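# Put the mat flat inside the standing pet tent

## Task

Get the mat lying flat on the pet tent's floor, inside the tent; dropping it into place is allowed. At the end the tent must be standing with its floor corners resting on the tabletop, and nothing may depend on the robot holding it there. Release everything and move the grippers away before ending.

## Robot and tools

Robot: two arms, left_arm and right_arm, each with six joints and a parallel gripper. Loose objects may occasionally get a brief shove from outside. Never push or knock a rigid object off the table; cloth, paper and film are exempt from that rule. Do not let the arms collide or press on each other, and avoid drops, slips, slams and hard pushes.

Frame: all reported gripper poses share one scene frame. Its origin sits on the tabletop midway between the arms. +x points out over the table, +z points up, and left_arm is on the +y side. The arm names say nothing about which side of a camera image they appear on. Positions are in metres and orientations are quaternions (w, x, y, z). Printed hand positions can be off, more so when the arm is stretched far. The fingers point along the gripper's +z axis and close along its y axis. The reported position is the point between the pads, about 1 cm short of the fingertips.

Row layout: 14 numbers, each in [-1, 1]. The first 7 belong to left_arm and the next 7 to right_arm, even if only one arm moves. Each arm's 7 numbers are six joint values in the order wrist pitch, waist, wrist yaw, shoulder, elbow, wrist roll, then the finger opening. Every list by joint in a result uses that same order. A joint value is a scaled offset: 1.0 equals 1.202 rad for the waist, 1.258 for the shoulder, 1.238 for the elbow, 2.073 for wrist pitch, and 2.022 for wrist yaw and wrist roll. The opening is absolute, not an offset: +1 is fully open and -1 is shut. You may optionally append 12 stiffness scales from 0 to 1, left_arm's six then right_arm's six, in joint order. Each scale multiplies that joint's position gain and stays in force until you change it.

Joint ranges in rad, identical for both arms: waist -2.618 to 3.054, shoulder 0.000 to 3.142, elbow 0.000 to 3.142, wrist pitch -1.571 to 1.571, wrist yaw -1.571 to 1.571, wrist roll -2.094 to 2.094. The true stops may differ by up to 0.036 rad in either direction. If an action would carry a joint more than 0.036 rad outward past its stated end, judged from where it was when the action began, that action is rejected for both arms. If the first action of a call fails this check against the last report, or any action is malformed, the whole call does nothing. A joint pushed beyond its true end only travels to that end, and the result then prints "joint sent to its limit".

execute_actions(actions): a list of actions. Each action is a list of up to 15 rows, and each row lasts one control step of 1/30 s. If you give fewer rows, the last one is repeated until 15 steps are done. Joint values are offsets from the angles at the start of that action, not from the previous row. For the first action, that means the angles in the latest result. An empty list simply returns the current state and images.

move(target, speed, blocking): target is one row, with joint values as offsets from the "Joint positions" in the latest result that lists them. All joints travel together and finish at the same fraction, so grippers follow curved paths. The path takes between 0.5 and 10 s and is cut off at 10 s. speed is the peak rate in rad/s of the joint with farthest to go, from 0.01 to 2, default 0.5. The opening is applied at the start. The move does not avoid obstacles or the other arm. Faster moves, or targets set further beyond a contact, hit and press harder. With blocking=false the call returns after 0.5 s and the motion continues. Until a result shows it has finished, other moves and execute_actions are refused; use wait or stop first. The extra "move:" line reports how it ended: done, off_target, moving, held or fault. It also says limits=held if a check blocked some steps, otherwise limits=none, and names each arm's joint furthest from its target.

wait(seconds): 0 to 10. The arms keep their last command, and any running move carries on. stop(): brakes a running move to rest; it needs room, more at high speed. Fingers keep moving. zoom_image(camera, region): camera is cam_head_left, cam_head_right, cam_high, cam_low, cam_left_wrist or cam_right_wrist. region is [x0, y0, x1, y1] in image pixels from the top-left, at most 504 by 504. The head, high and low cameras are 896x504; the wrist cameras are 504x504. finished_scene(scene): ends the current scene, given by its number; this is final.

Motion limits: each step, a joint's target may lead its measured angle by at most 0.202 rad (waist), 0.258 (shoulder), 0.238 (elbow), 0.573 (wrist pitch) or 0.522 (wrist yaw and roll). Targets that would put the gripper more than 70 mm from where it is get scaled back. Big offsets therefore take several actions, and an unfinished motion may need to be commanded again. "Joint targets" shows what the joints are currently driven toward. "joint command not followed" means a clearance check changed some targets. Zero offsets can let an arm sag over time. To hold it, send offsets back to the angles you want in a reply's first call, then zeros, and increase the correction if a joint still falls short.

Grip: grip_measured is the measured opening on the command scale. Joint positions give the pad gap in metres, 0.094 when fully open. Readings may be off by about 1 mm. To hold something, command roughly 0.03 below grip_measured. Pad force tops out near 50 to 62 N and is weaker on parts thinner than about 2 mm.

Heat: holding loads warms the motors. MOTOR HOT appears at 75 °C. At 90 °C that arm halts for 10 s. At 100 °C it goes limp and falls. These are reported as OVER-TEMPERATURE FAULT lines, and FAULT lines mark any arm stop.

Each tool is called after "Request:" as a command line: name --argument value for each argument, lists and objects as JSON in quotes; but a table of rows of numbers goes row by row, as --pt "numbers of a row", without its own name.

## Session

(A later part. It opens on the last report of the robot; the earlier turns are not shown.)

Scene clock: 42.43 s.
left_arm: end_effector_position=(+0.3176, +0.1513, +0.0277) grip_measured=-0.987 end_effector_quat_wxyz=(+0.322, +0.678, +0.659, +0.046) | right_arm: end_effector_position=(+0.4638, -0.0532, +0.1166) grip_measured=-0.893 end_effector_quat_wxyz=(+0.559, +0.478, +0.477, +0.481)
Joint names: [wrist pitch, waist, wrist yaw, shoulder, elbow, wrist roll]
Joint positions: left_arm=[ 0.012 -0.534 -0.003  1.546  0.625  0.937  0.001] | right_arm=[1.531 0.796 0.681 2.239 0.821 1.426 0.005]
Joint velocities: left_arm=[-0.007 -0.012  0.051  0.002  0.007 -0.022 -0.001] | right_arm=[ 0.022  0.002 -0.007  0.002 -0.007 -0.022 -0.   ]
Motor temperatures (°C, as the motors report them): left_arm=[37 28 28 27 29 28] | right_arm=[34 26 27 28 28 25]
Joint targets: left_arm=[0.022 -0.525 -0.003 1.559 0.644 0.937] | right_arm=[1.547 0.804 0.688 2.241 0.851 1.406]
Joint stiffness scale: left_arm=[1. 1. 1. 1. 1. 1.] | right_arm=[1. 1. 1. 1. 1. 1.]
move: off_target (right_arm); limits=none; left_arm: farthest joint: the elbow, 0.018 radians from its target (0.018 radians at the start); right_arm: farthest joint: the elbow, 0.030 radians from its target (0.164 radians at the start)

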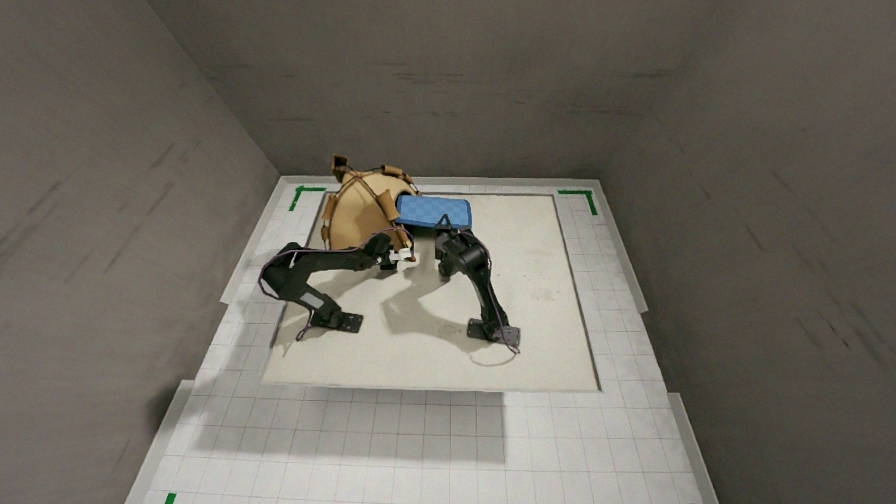

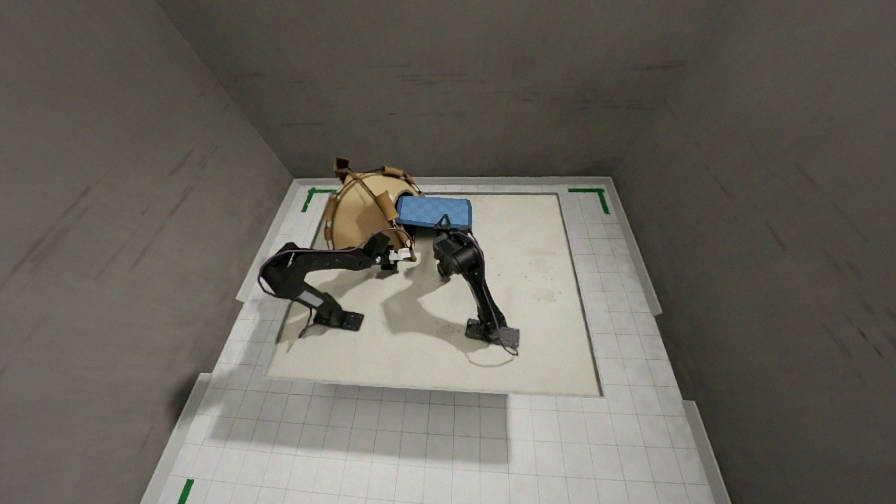

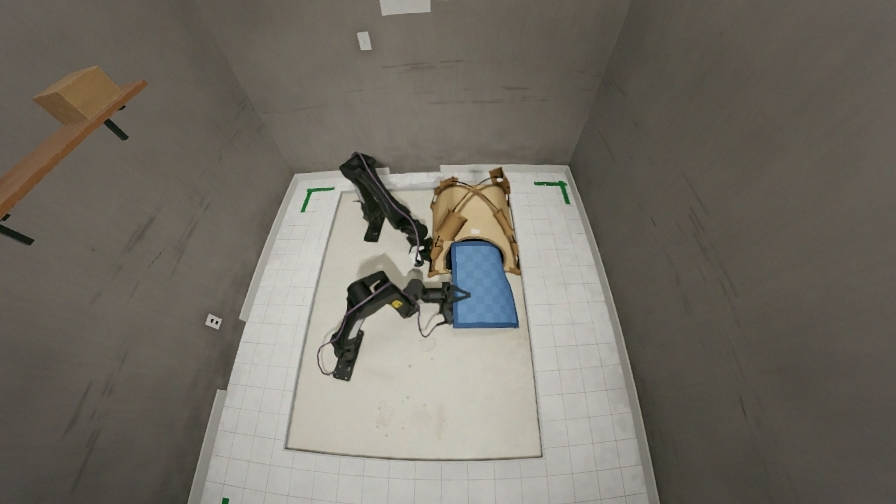

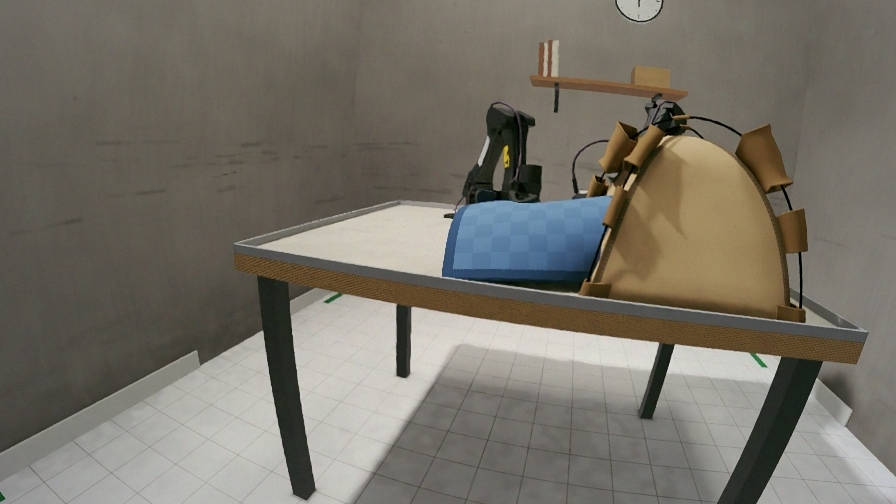

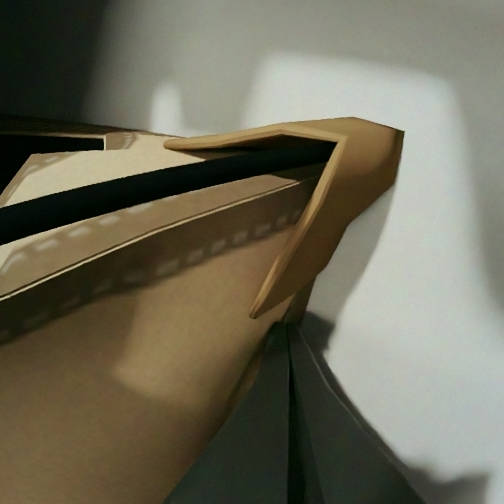

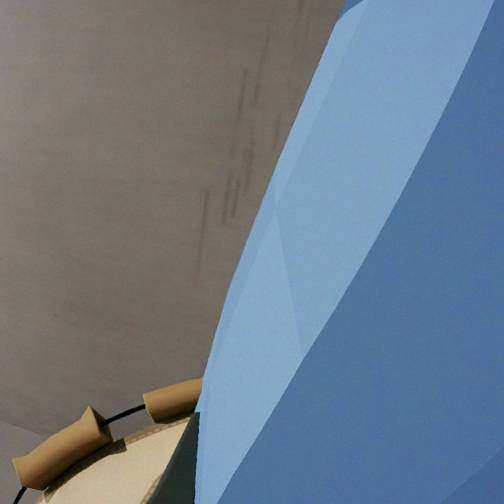

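Request:
move --target '[0.005,0.008,0,0.01,0.015,0,-1,0.008,-0.045,-0.015,0.0,0.02,-0.22,-0.93]' --speed 0.3

Request:
zoom_image --camera "cam_high" --region '[380,170,560,380]'

Request:
zoom_image --camera "cam_head_right" --region '[330,150,530,290]'

Scene clock: 45.00 s.
left_arm: end_effector_position=(+0.3176, +0.1513, +0.0277) grip_measured=-0.987 end_effector_quat_wxyz=(+0.322, +0.678, +0.659, +0.046) | right_arm: end_effector_position=(+0.4715, -0.0664, +0.1172) grip_measured=-0.893 end_effector_quat_wxyz=(+0.650, +0.369, +0.564, +0.352)
Joint names: [wrist pitch, waist, wrist yaw, shoulder, elbow, wrist roll]
Joint positions: left_arm=[ 0.012 -0.534 -0.003  1.546  0.625  0.937  0.001] | right_arm=[1.532 0.755 0.647 2.239 0.821 1.007 0.005]
Joint velocities: left_arm=[-0.066 -0.002 -0.007 -0.002 -0.002  0.007  0.   ] | right_arm=[-0.007  0.002  0.022 -0.002 -0.007  0.022 -0.001]
Motor temperatures (°C, as the motors report them): left_arm=[37 28 28 27 29 28] | right_arm=[34 26 27 28 28 25]
Joint targets: left_arm=[0.022 -0.525 -0.003 1.559 0.644 0.937] | right_arm=[1.548 0.741 0.651 2.239 0.846 0.981]
Joint stiffness scale: left_arm=[1. 1. 1. 1. 1. 1.] | right_arm=[1. 1. 1. 1. 1. 1.]
move: off_target (right_arm); limits=none; left_arm: farthest joint: the elbow, 0.018 radians from its target (0.018 radians at the start); right_arm: farthest joint: the wrist roll, 0.026 radians from its target (0.445 radians at the start)

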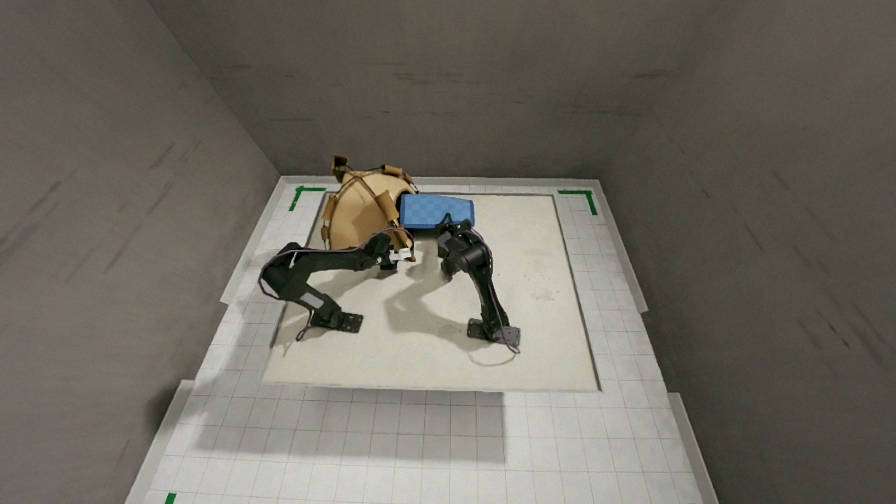

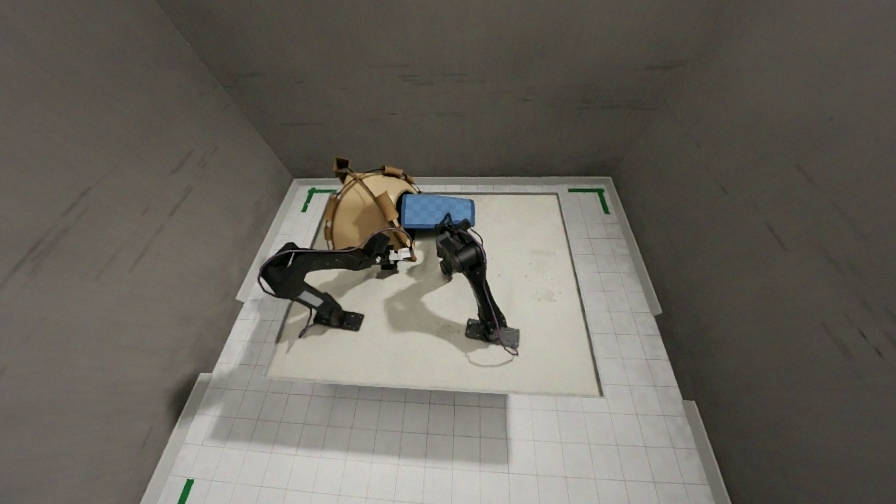

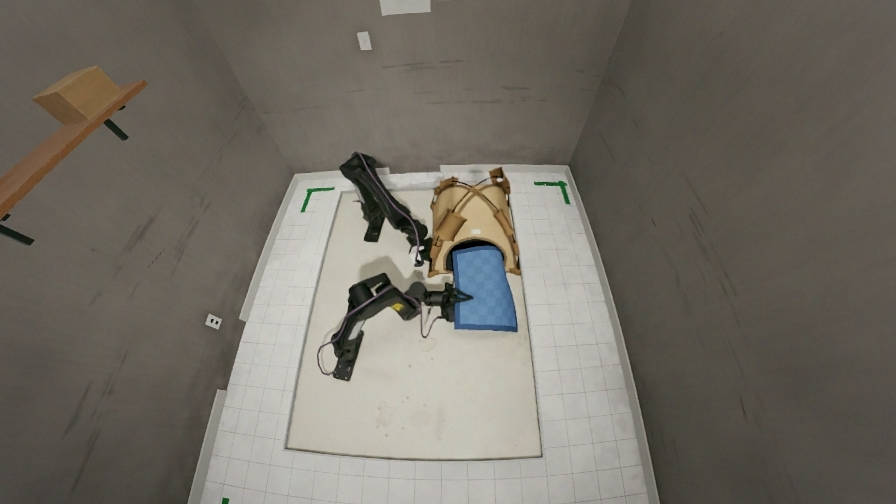

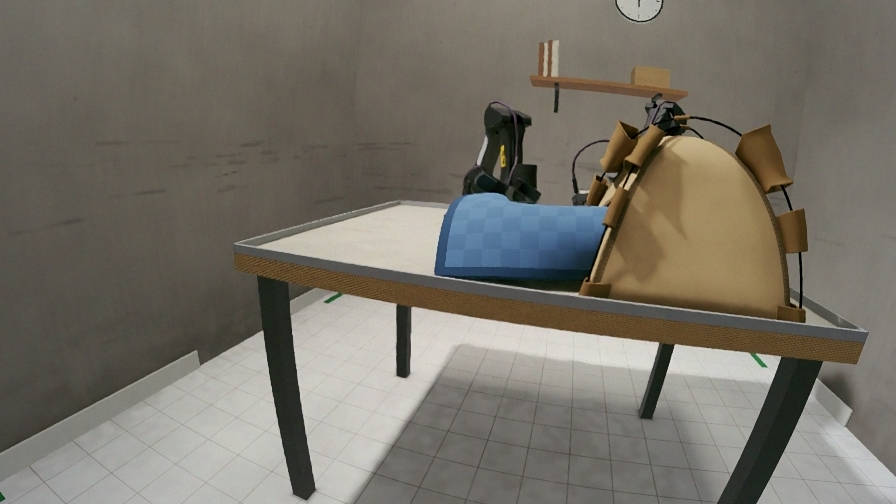

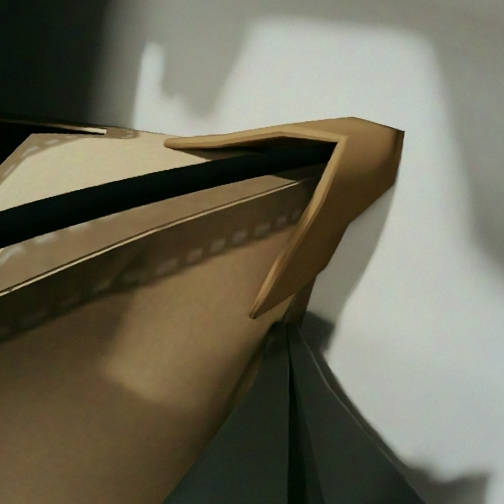

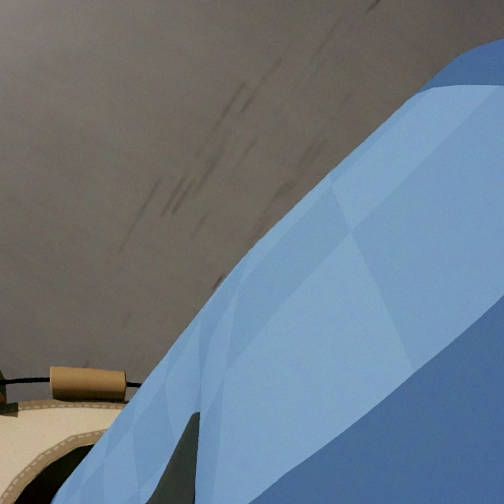

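Region (380, 170, 560, 380) of cam_high's 896x504 image, scaled by 2.400, with more detail than that image has; it fills the left 432 columns of this view, and the rest is white.

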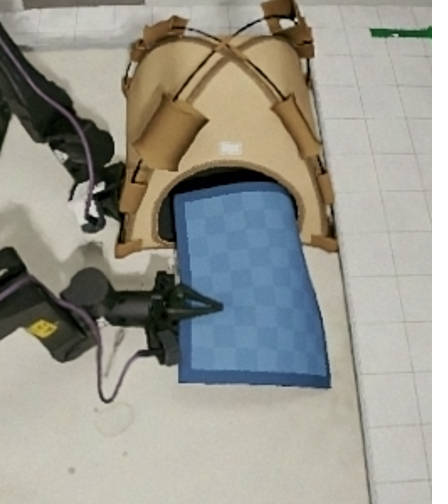

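Region (330, 150, 530, 290) of cam_head_right's 896x504 image, scaled by 2.520, with more detail than that image has; it fills the top 353 rows of this view, and the rest is white.

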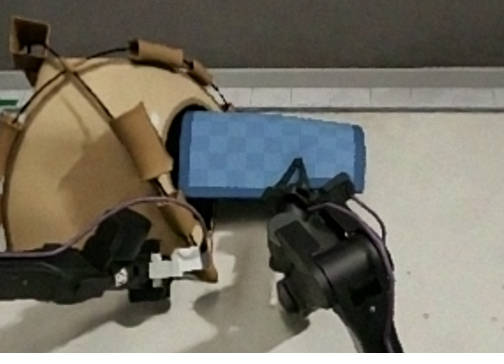

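Request:
move --target '[0.005,0.008,0,0.01,0.015,0,-1,-0.095,0.157,0.068,-0.046,0.112,-0.01,-0.93]' --speed 0.15

Request:
zoom_image --camera "cam_high" --region '[380,170,560,380]'

Request:
zoom_image --camera "cam_head_right" --region '[330,150,530,290]'

Scene clock: 47.63 s.
left_arm: end_effector_position=(+0.3176, +0.1513, +0.0277) grip_measured=-0.987 end_effector_quat_wxyz=(+0.322, +0.678, +0.659, +0.046) | right_arm: end_effector_position=(+0.4521, +0.0084, +0.1284) grip_measured=-0.893 end_effector_quat_wxyz=(+0.634, +0.360, +0.586, +0.353)
Joint names: [wrist pitch, waist, wrist yaw, shoulder, elbow, wrist roll]
Joint positions: left_arm=[ 0.012 -0.534 -0.003  1.546  0.625  0.937  0.001] | right_arm=[1.356 0.937 0.79  2.209 0.93  1.004 0.005]
Joint velocities: left_arm=[ 0.007 -0.007  0.051 -0.002 -0.007  0.007  0.   ] | right_arm=[-0.022 -0.012  0.022 -0.017 -0.007  0.022 -0.   ]
Motor temperatures (°C, as the motors report them): left_arm=[37 28 28 27 29 28] | right_arm=[34 26 27 28 28 25]
Joint targets: left_arm=[0.022 -0.525 -0.003 1.559 0.644 0.937] | right_arm=[1.336 0.944 0.785 2.181 0.960 0.986]
Joint stiffness scale: left_arm=[1. 1. 1. 1. 1. 1.] | right_arm=[1. 1. 1. 1. 1. 1.]
move: off_target (right_arm); limits=none; left_arm: farthest joint: the elbow, 0.018 radians from its target (0.018 radians at the start); right_arm: farthest joint: the elbow, 0.029 radians from its target (0.139 radians at the start)

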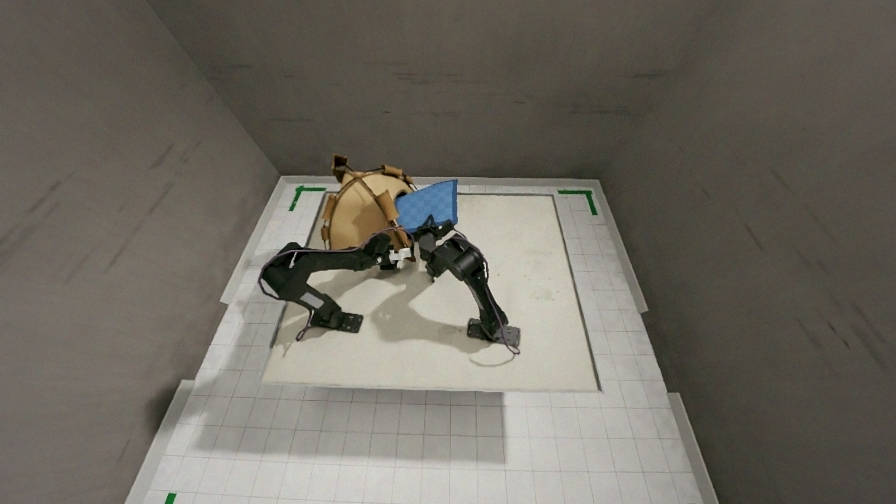

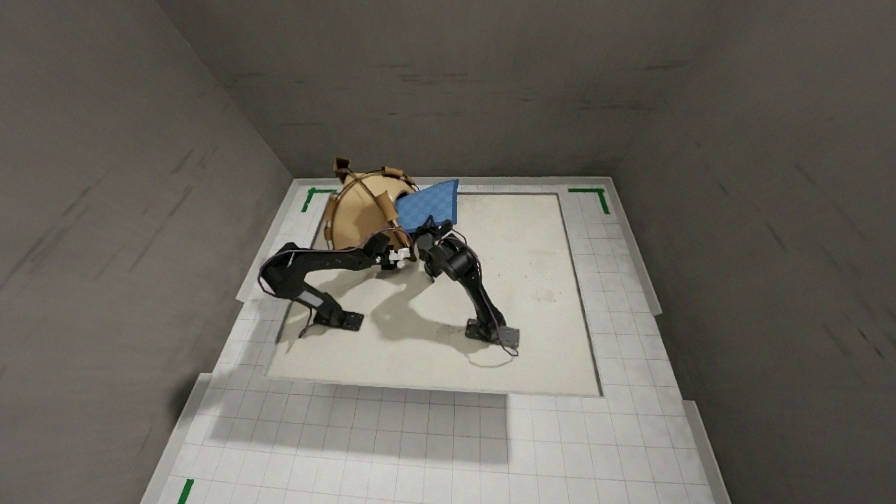

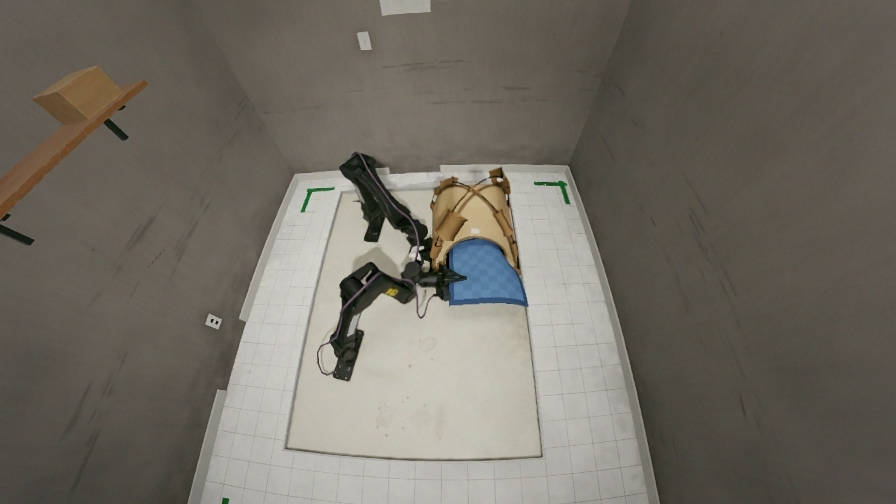

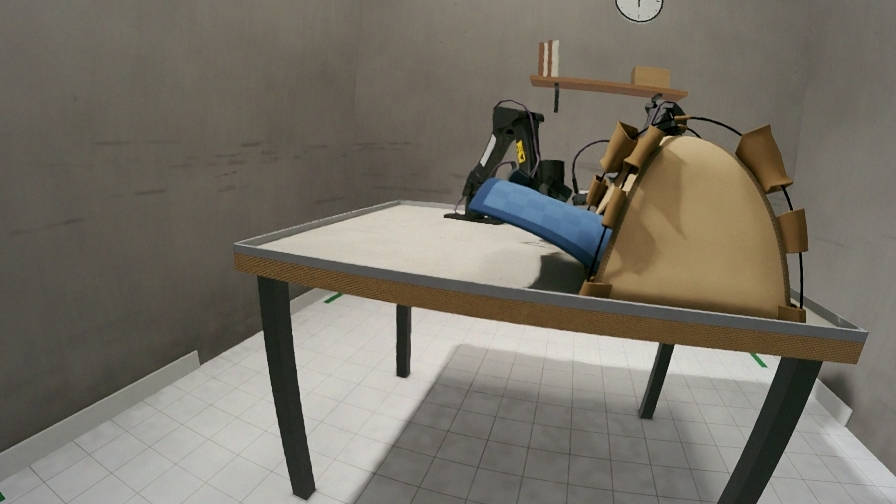

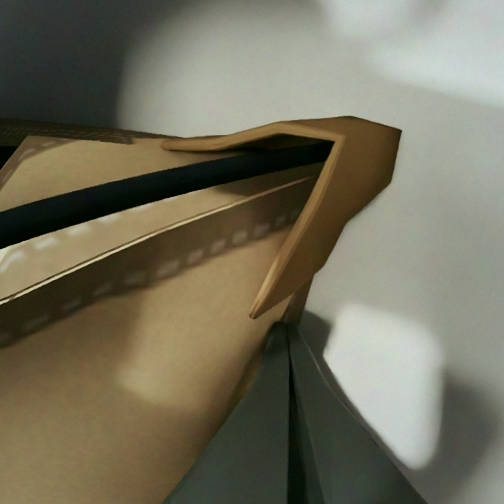

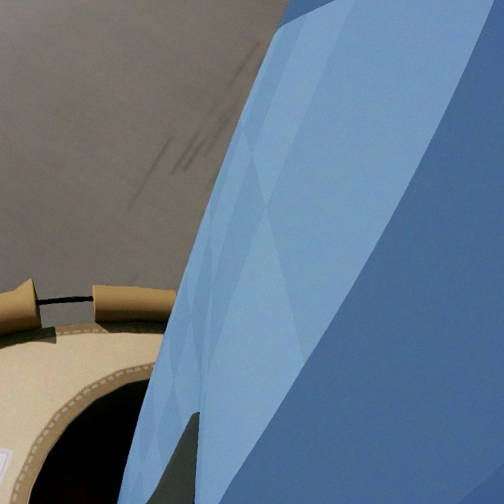

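Region (380, 170, 560, 380) of cam_high's 896x504 image, scaled by 2.400, with more detail than that image has; it fills the left 432 columns of this view, and the rest is white.

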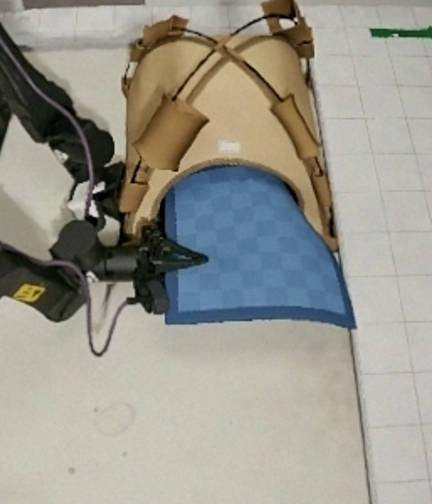

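Region (330, 150, 530, 290) of cam_head_right's 896x504 image, scaled by 2.520, with more detail than that image has; it fills the top 353 rows of this view, and the rest is white.

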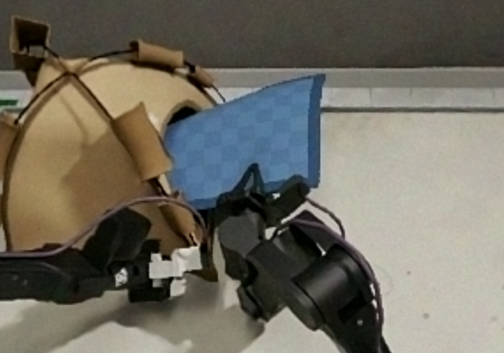

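Request:
move --target '[0.005,0.008,0,0.01,0.015,0,-1,-0.079,0.025,-0.041,-0.05,-0.095,0.2,-0.93]' --speed 0.35

Request:
move --target '[0.005,0.008,0,0.01,0.015,0,-1,0,0,0,0,0,0,-0.4]'

Scene clock: 50.40 s.
left_arm: end_effector_position=(+0.3176, +0.1513, +0.0277) grip_measured=-0.987 end_effector_quat_wxyz=(+0.322, +0.678, +0.659, +0.046) | right_arm: end_effector_position=(+0.4311, +0.0067, +0.0811) grip_measured=-0.893 end_effector_quat_wxyz=(+0.526, +0.449, +0.592, +0.413)
Joint names: [wrist pitch, waist, wrist yaw, shoulder, elbow, wrist roll]
Joint positions: left_arm=[ 0.012 -0.534 -0.003  1.546  0.625  0.937  0.001] | right_arm=[1.208 0.951 0.742 2.177 0.827 1.411 0.005]
Joint velocities: left_arm=[-0.066 -0.027 -0.051  0.012  0.027  0.066 -0.001] | right_arm=[ 0.007  0.007  0.007  0.002 -0.002  0.007 -0.001]
Motor temperatures (°C, as the motors report them): left_arm=[37 28 28 27 30 28] | right_arm=[34 26 27 28 28 25]
Joint targets: left_arm=[0.022 -0.525 -0.003 1.559 0.644 0.937] | right_arm=[1.192 0.967 0.707 2.146 0.813 1.408]
Joint stiffness scale: left_arm=[1. 1. 1. 1. 1. 1.] | right_arm=[1. 1. 1. 1. 1. 1.]
move: off_target (right_arm); limits=none; left_arm: farthest joint: the elbow, 0.018 radians from its target (0.018 radians at the start); right_arm: farthest joint: the wrist yaw, 0.034 radians from its target (0.083 radians at the start)

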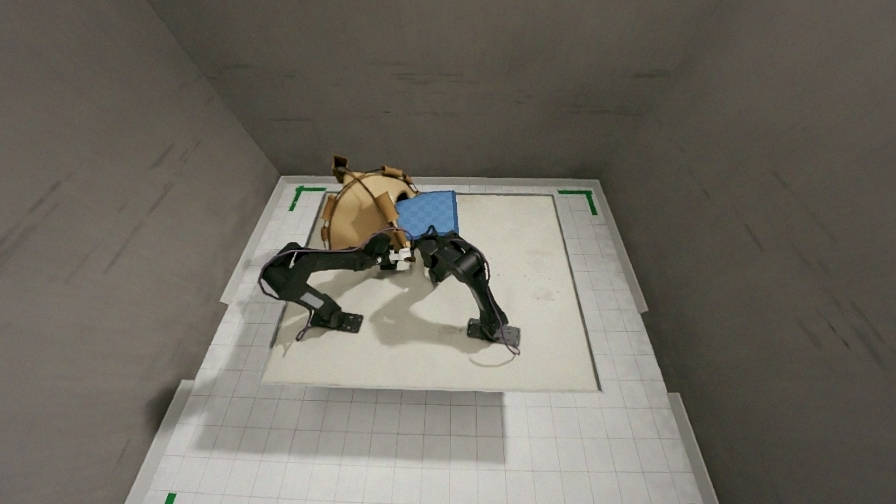

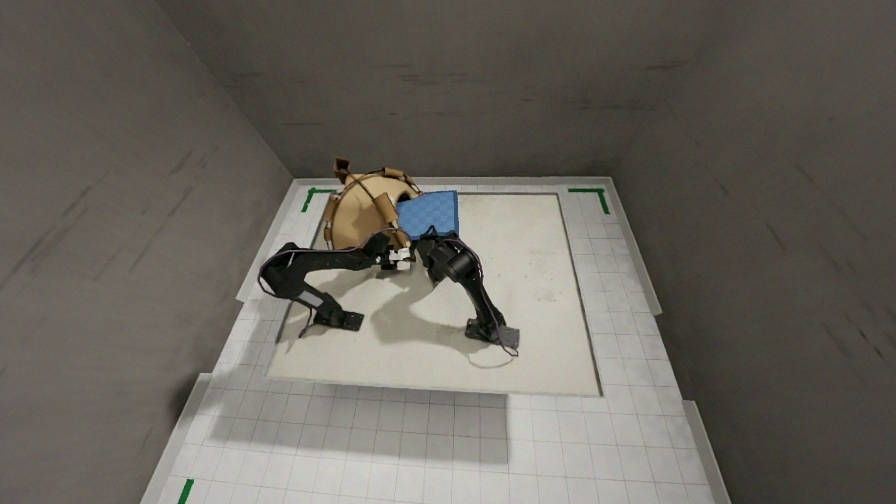

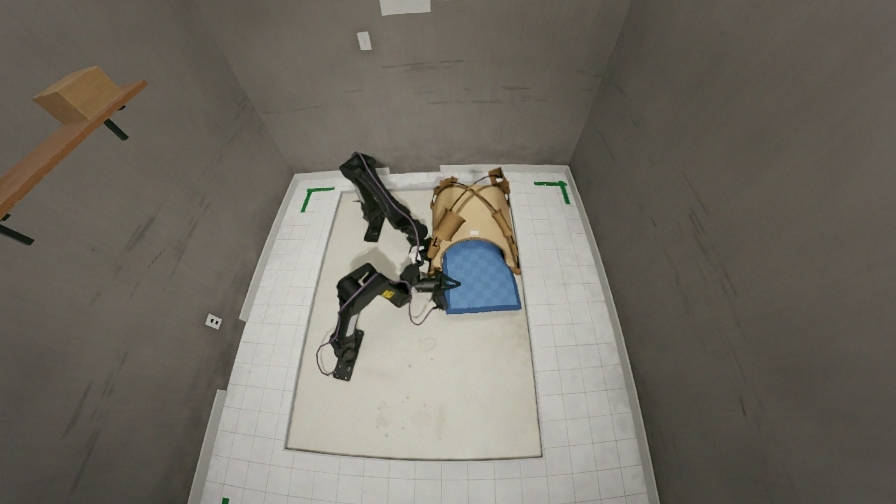

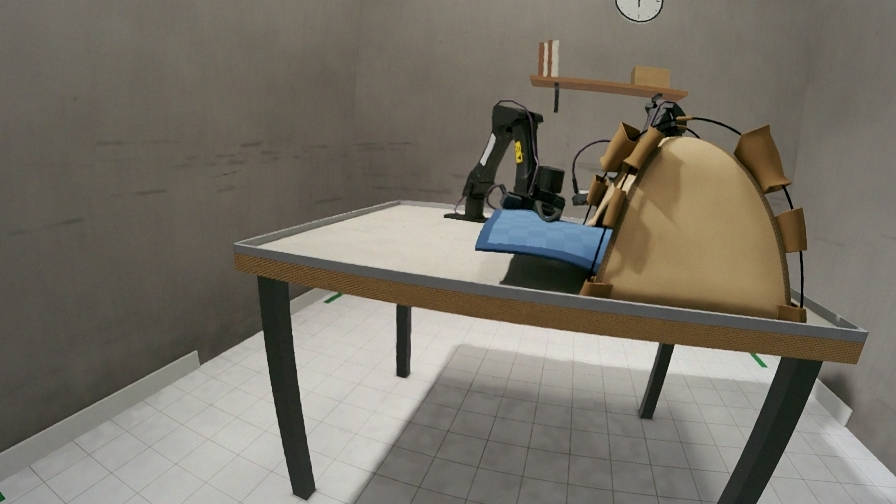

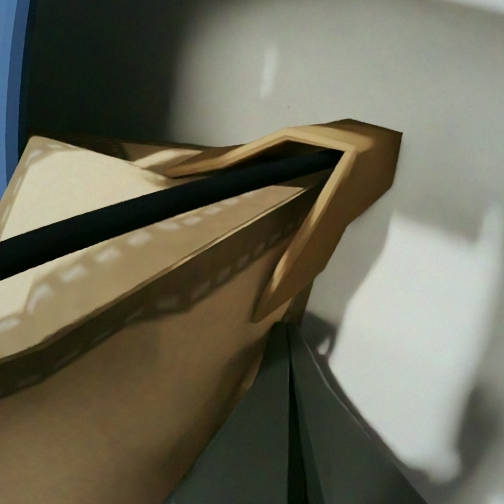

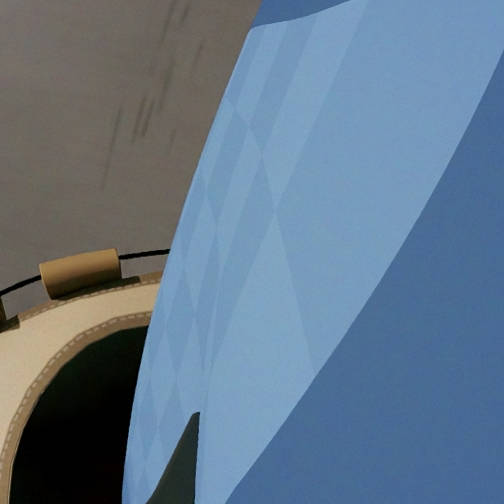

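Scene clock: 51.10 s.
left_arm: end_effector_position=(+0.3176, +0.1513, +0.0277) grip_measured=-0.987 end_effector_quat_wxyz=(+0.322, +0.678, +0.659, +0.046) | right_arm: end_effector_position=(+0.4311, +0.0066, +0.0811) grip_measured=-0.401 end_effector_quat_wxyz=(+0.527, +0.450, +0.592, +0.413)
Joint names: [wrist pitch, waist, wrist yaw, shoulder, elbow, wrist roll]
Joint positions: left_arm=[ 0.012 -0.534 -0.003  1.546  0.625  0.937  0.001] | right_arm=[1.208 0.951 0.742 2.177 0.827 1.411 0.028]
Joint velocities: left_arm=[ 0.007 -0.002 -0.022 -0.012 -0.002 -0.022 -0.001] | right_arm=[ 0.037  0.012  0.007  0.012 -0.002 -0.037 -0.001]
Motor temperatures (°C, as the motors report them): left_arm=[37 28 28 27 30 28] | right_arm=[34 26 27 28 28 25]
Joint targets: left_arm=[0.022 -0.525 -0.003 1.559 0.644 0.937] | right_arm=[1.208 0.951 0.741 2.177 0.827 1.411]
Joint stiffness scale: left_arm=[1. 1. 1. 1. 1. 1.] | right_arm=[1. 1. 1. 1. 1. 1.]
move: done; limits=none; left_arm: farthest joint: the elbow, 0.018 radians from its target (0.018 radians at the start); right_arm: farthest joint: the waist, 0.000 radians from its target (0.000 radians at the start)

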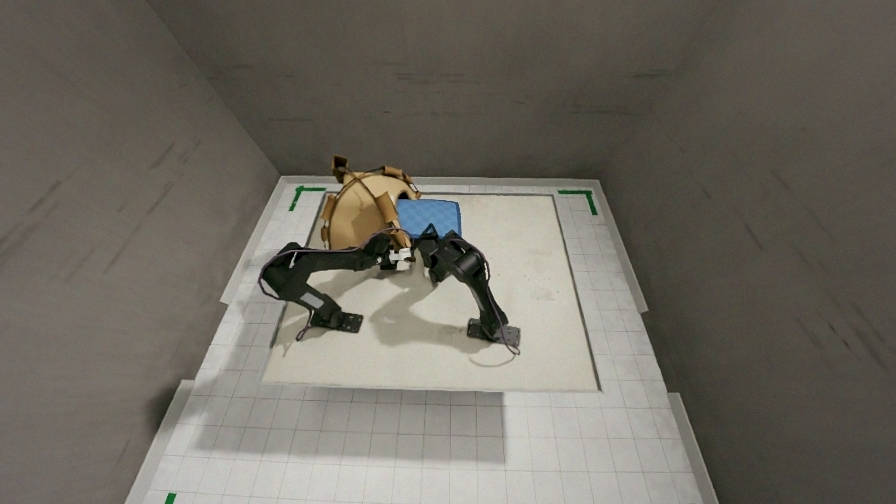

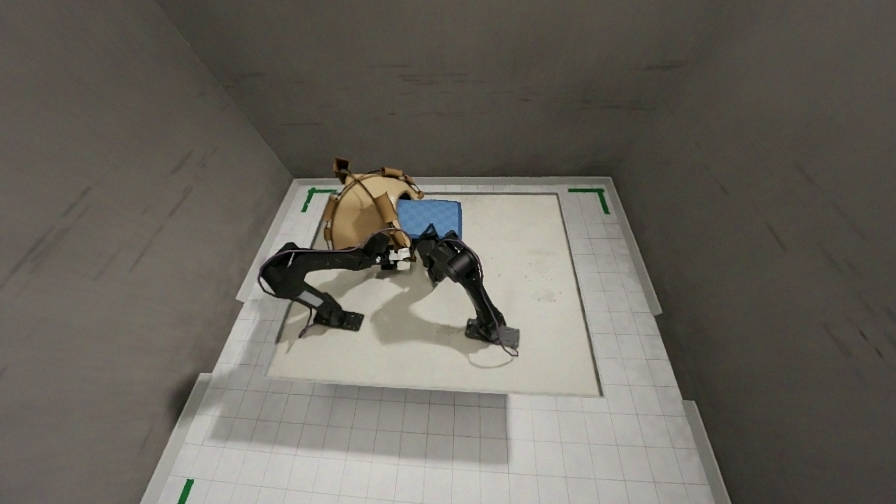

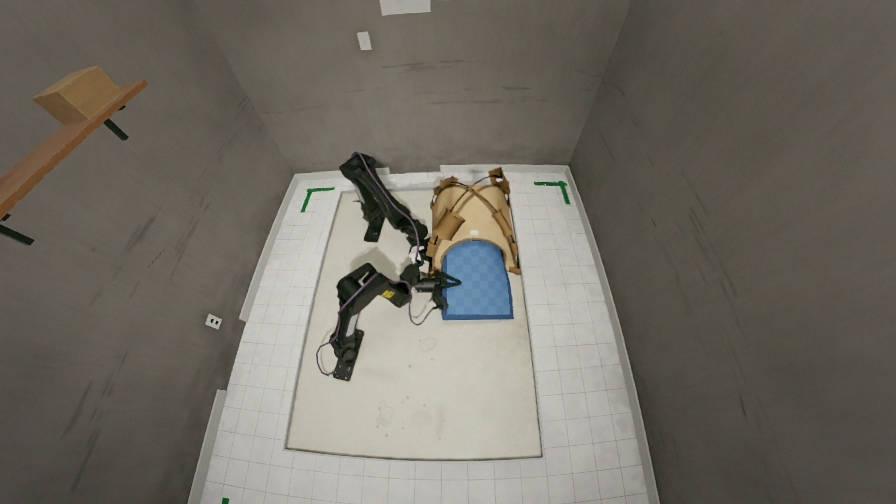

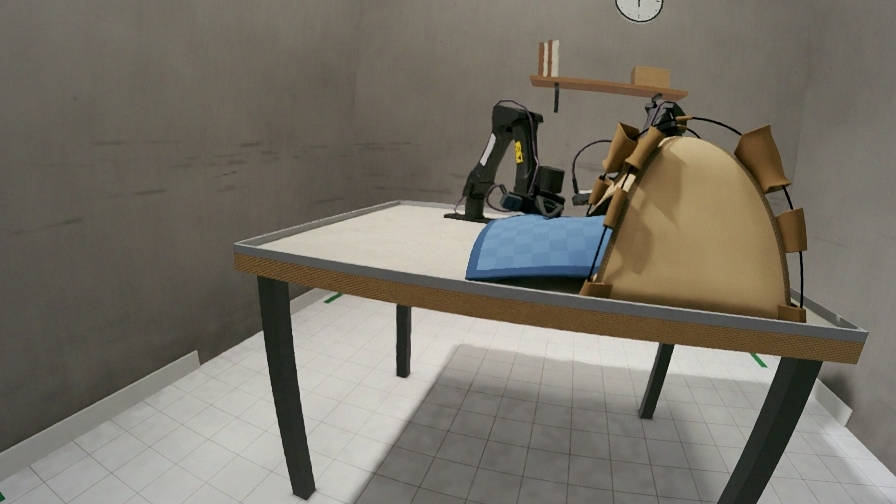

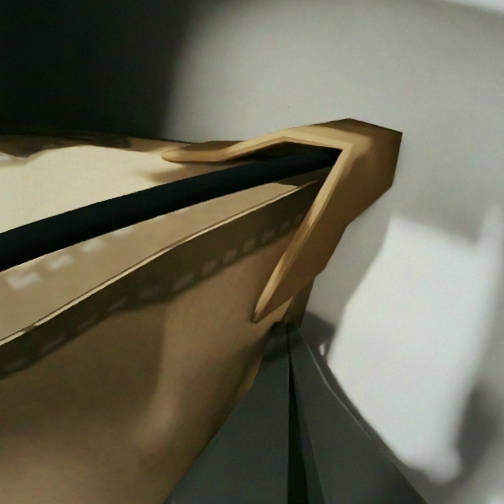

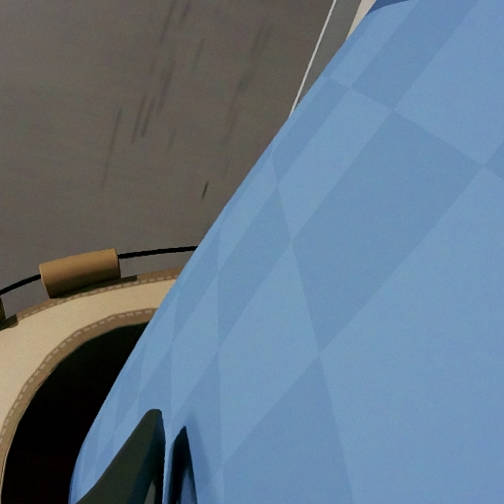

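Request:
move --target '[0.005,0.008,0,0.01,0.015,0,-1,0.104,-0.252,-0.289,-0.136,-0.294,0.089,-0.3]' --speed 0.4

Request:
zoom_image --camera "cam_high" --region '[380,170,560,380]'

Scene clock: 54.27 s.
left_arm: end_effector_position=(+0.3176, +0.1513, +0.0277) grip_measured=-0.987 end_effector_quat_wxyz=(+0.322, +0.678, +0.659, +0.046) | right_arm: end_effector_position=(+0.4095, -0.0651, +0.0709) grip_measured=-0.301 end_effector_quat_wxyz=(+0.387, +0.449, +0.614, +0.521)
Joint names: [wrist pitch, waist, wrist yaw, shoulder, elbow, wrist roll]
Joint positions: left_arm=[ 0.012 -0.534 -0.003  1.546  0.625  0.937  0.001] | right_arm=[1.397 0.656 0.166 2.036 0.478 1.591 0.033]
Joint velocities: left_arm=[ 0.037  0.012  0.007 -0.017  0.007 -0.022  0.001] | right_arm=[ 0.066 -0.012 -0.007  0.002  0.002  0.022 -0.   ]
Motor temperatures (°C, as the motors report them): left_arm=[37 28 28 27 30 28] | right_arm=[34 26 27 28 27 25]
Joint targets: left_arm=[0.022 -0.525 -0.003 1.559 0.644 0.937] | right_arm=[1.423 0.648 0.158 2.006 0.464 1.591]
Joint stiffness scale: left_arm=[1. 1. 1. 1. 1. 1.] | right_arm=[1. 1. 1. 1. 1. 1.]
move: off_target (right_arm); limits=none; left_arm: farthest joint: the elbow, 0.018 radians from its target (0.018 radians at the start); right_arm: farthest joint: the shoulder, 0.030 radians from its target (0.171 radians at the start)

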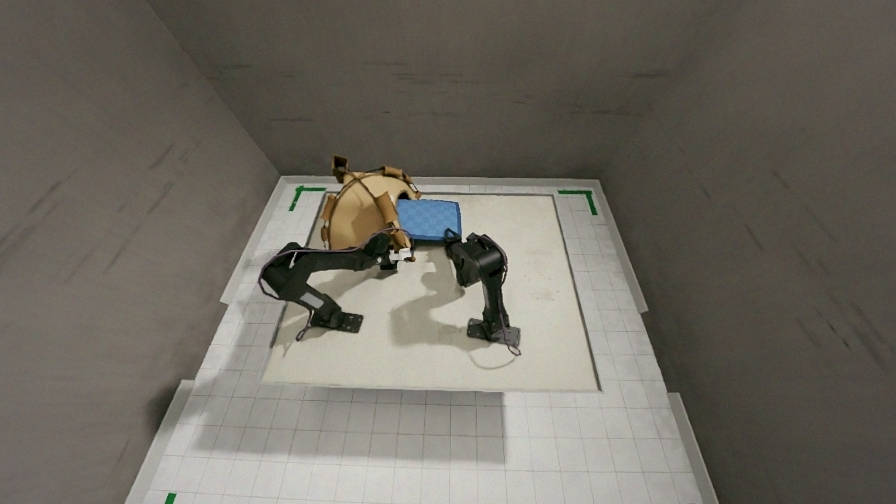

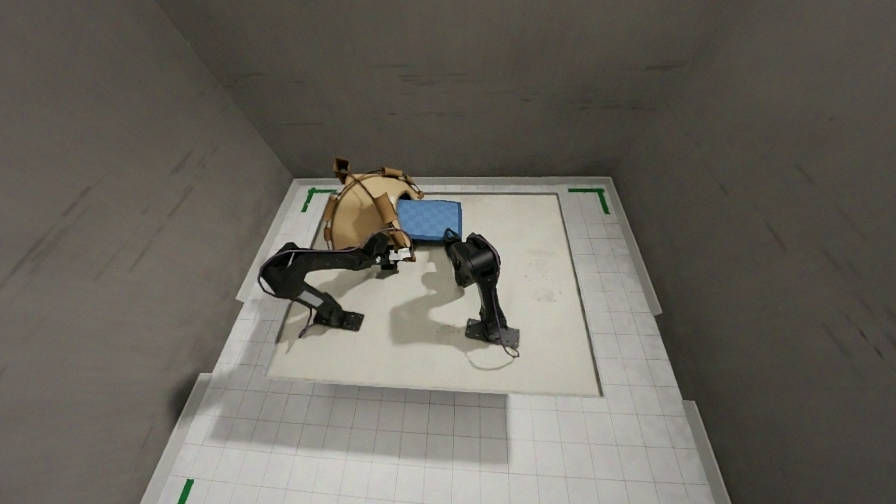

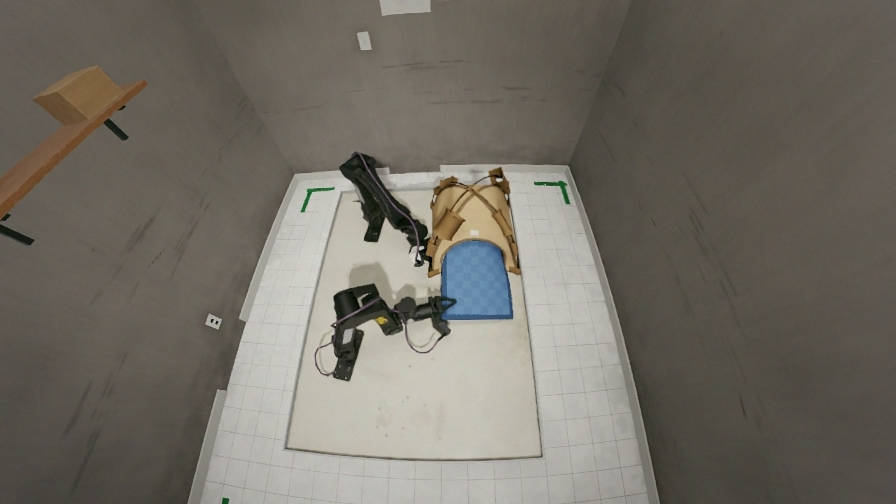

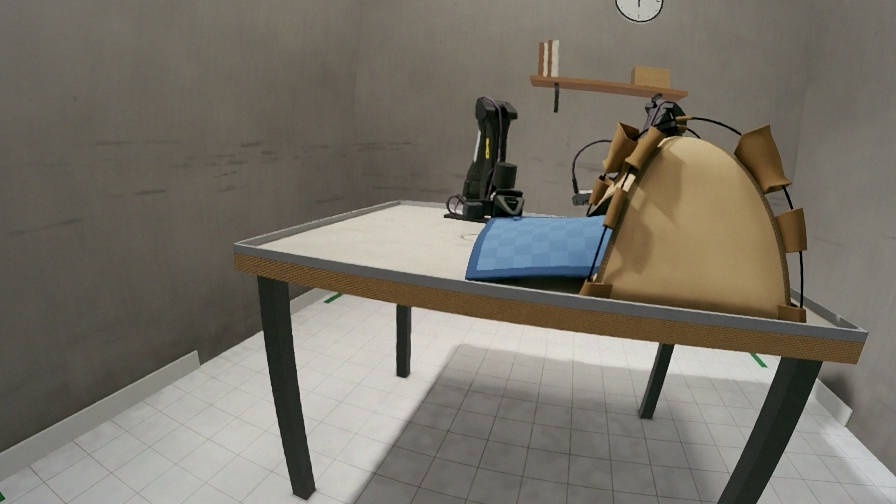

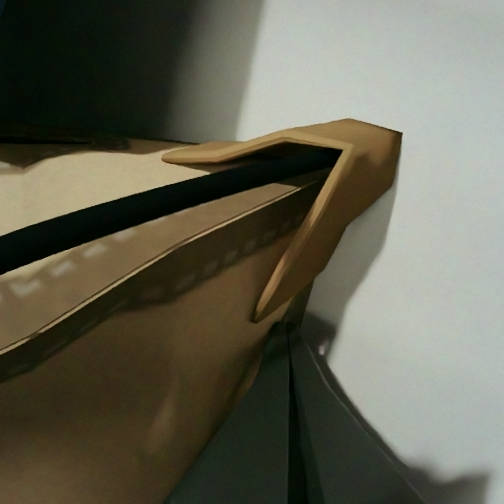

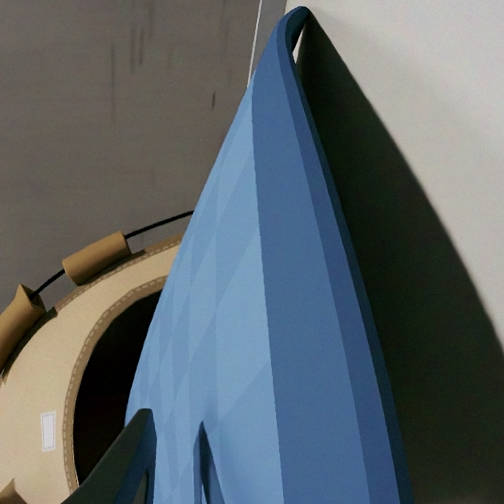

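Region (380, 170, 560, 380) of cam_high's 896x504 image, scaled by 2.400, with more detail than that image has; it fills the left 432 columns of this view, and the rest is white.

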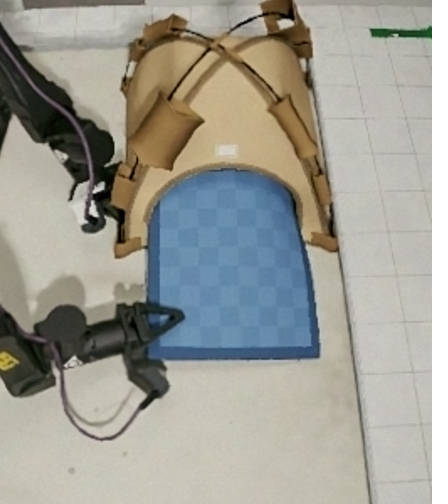

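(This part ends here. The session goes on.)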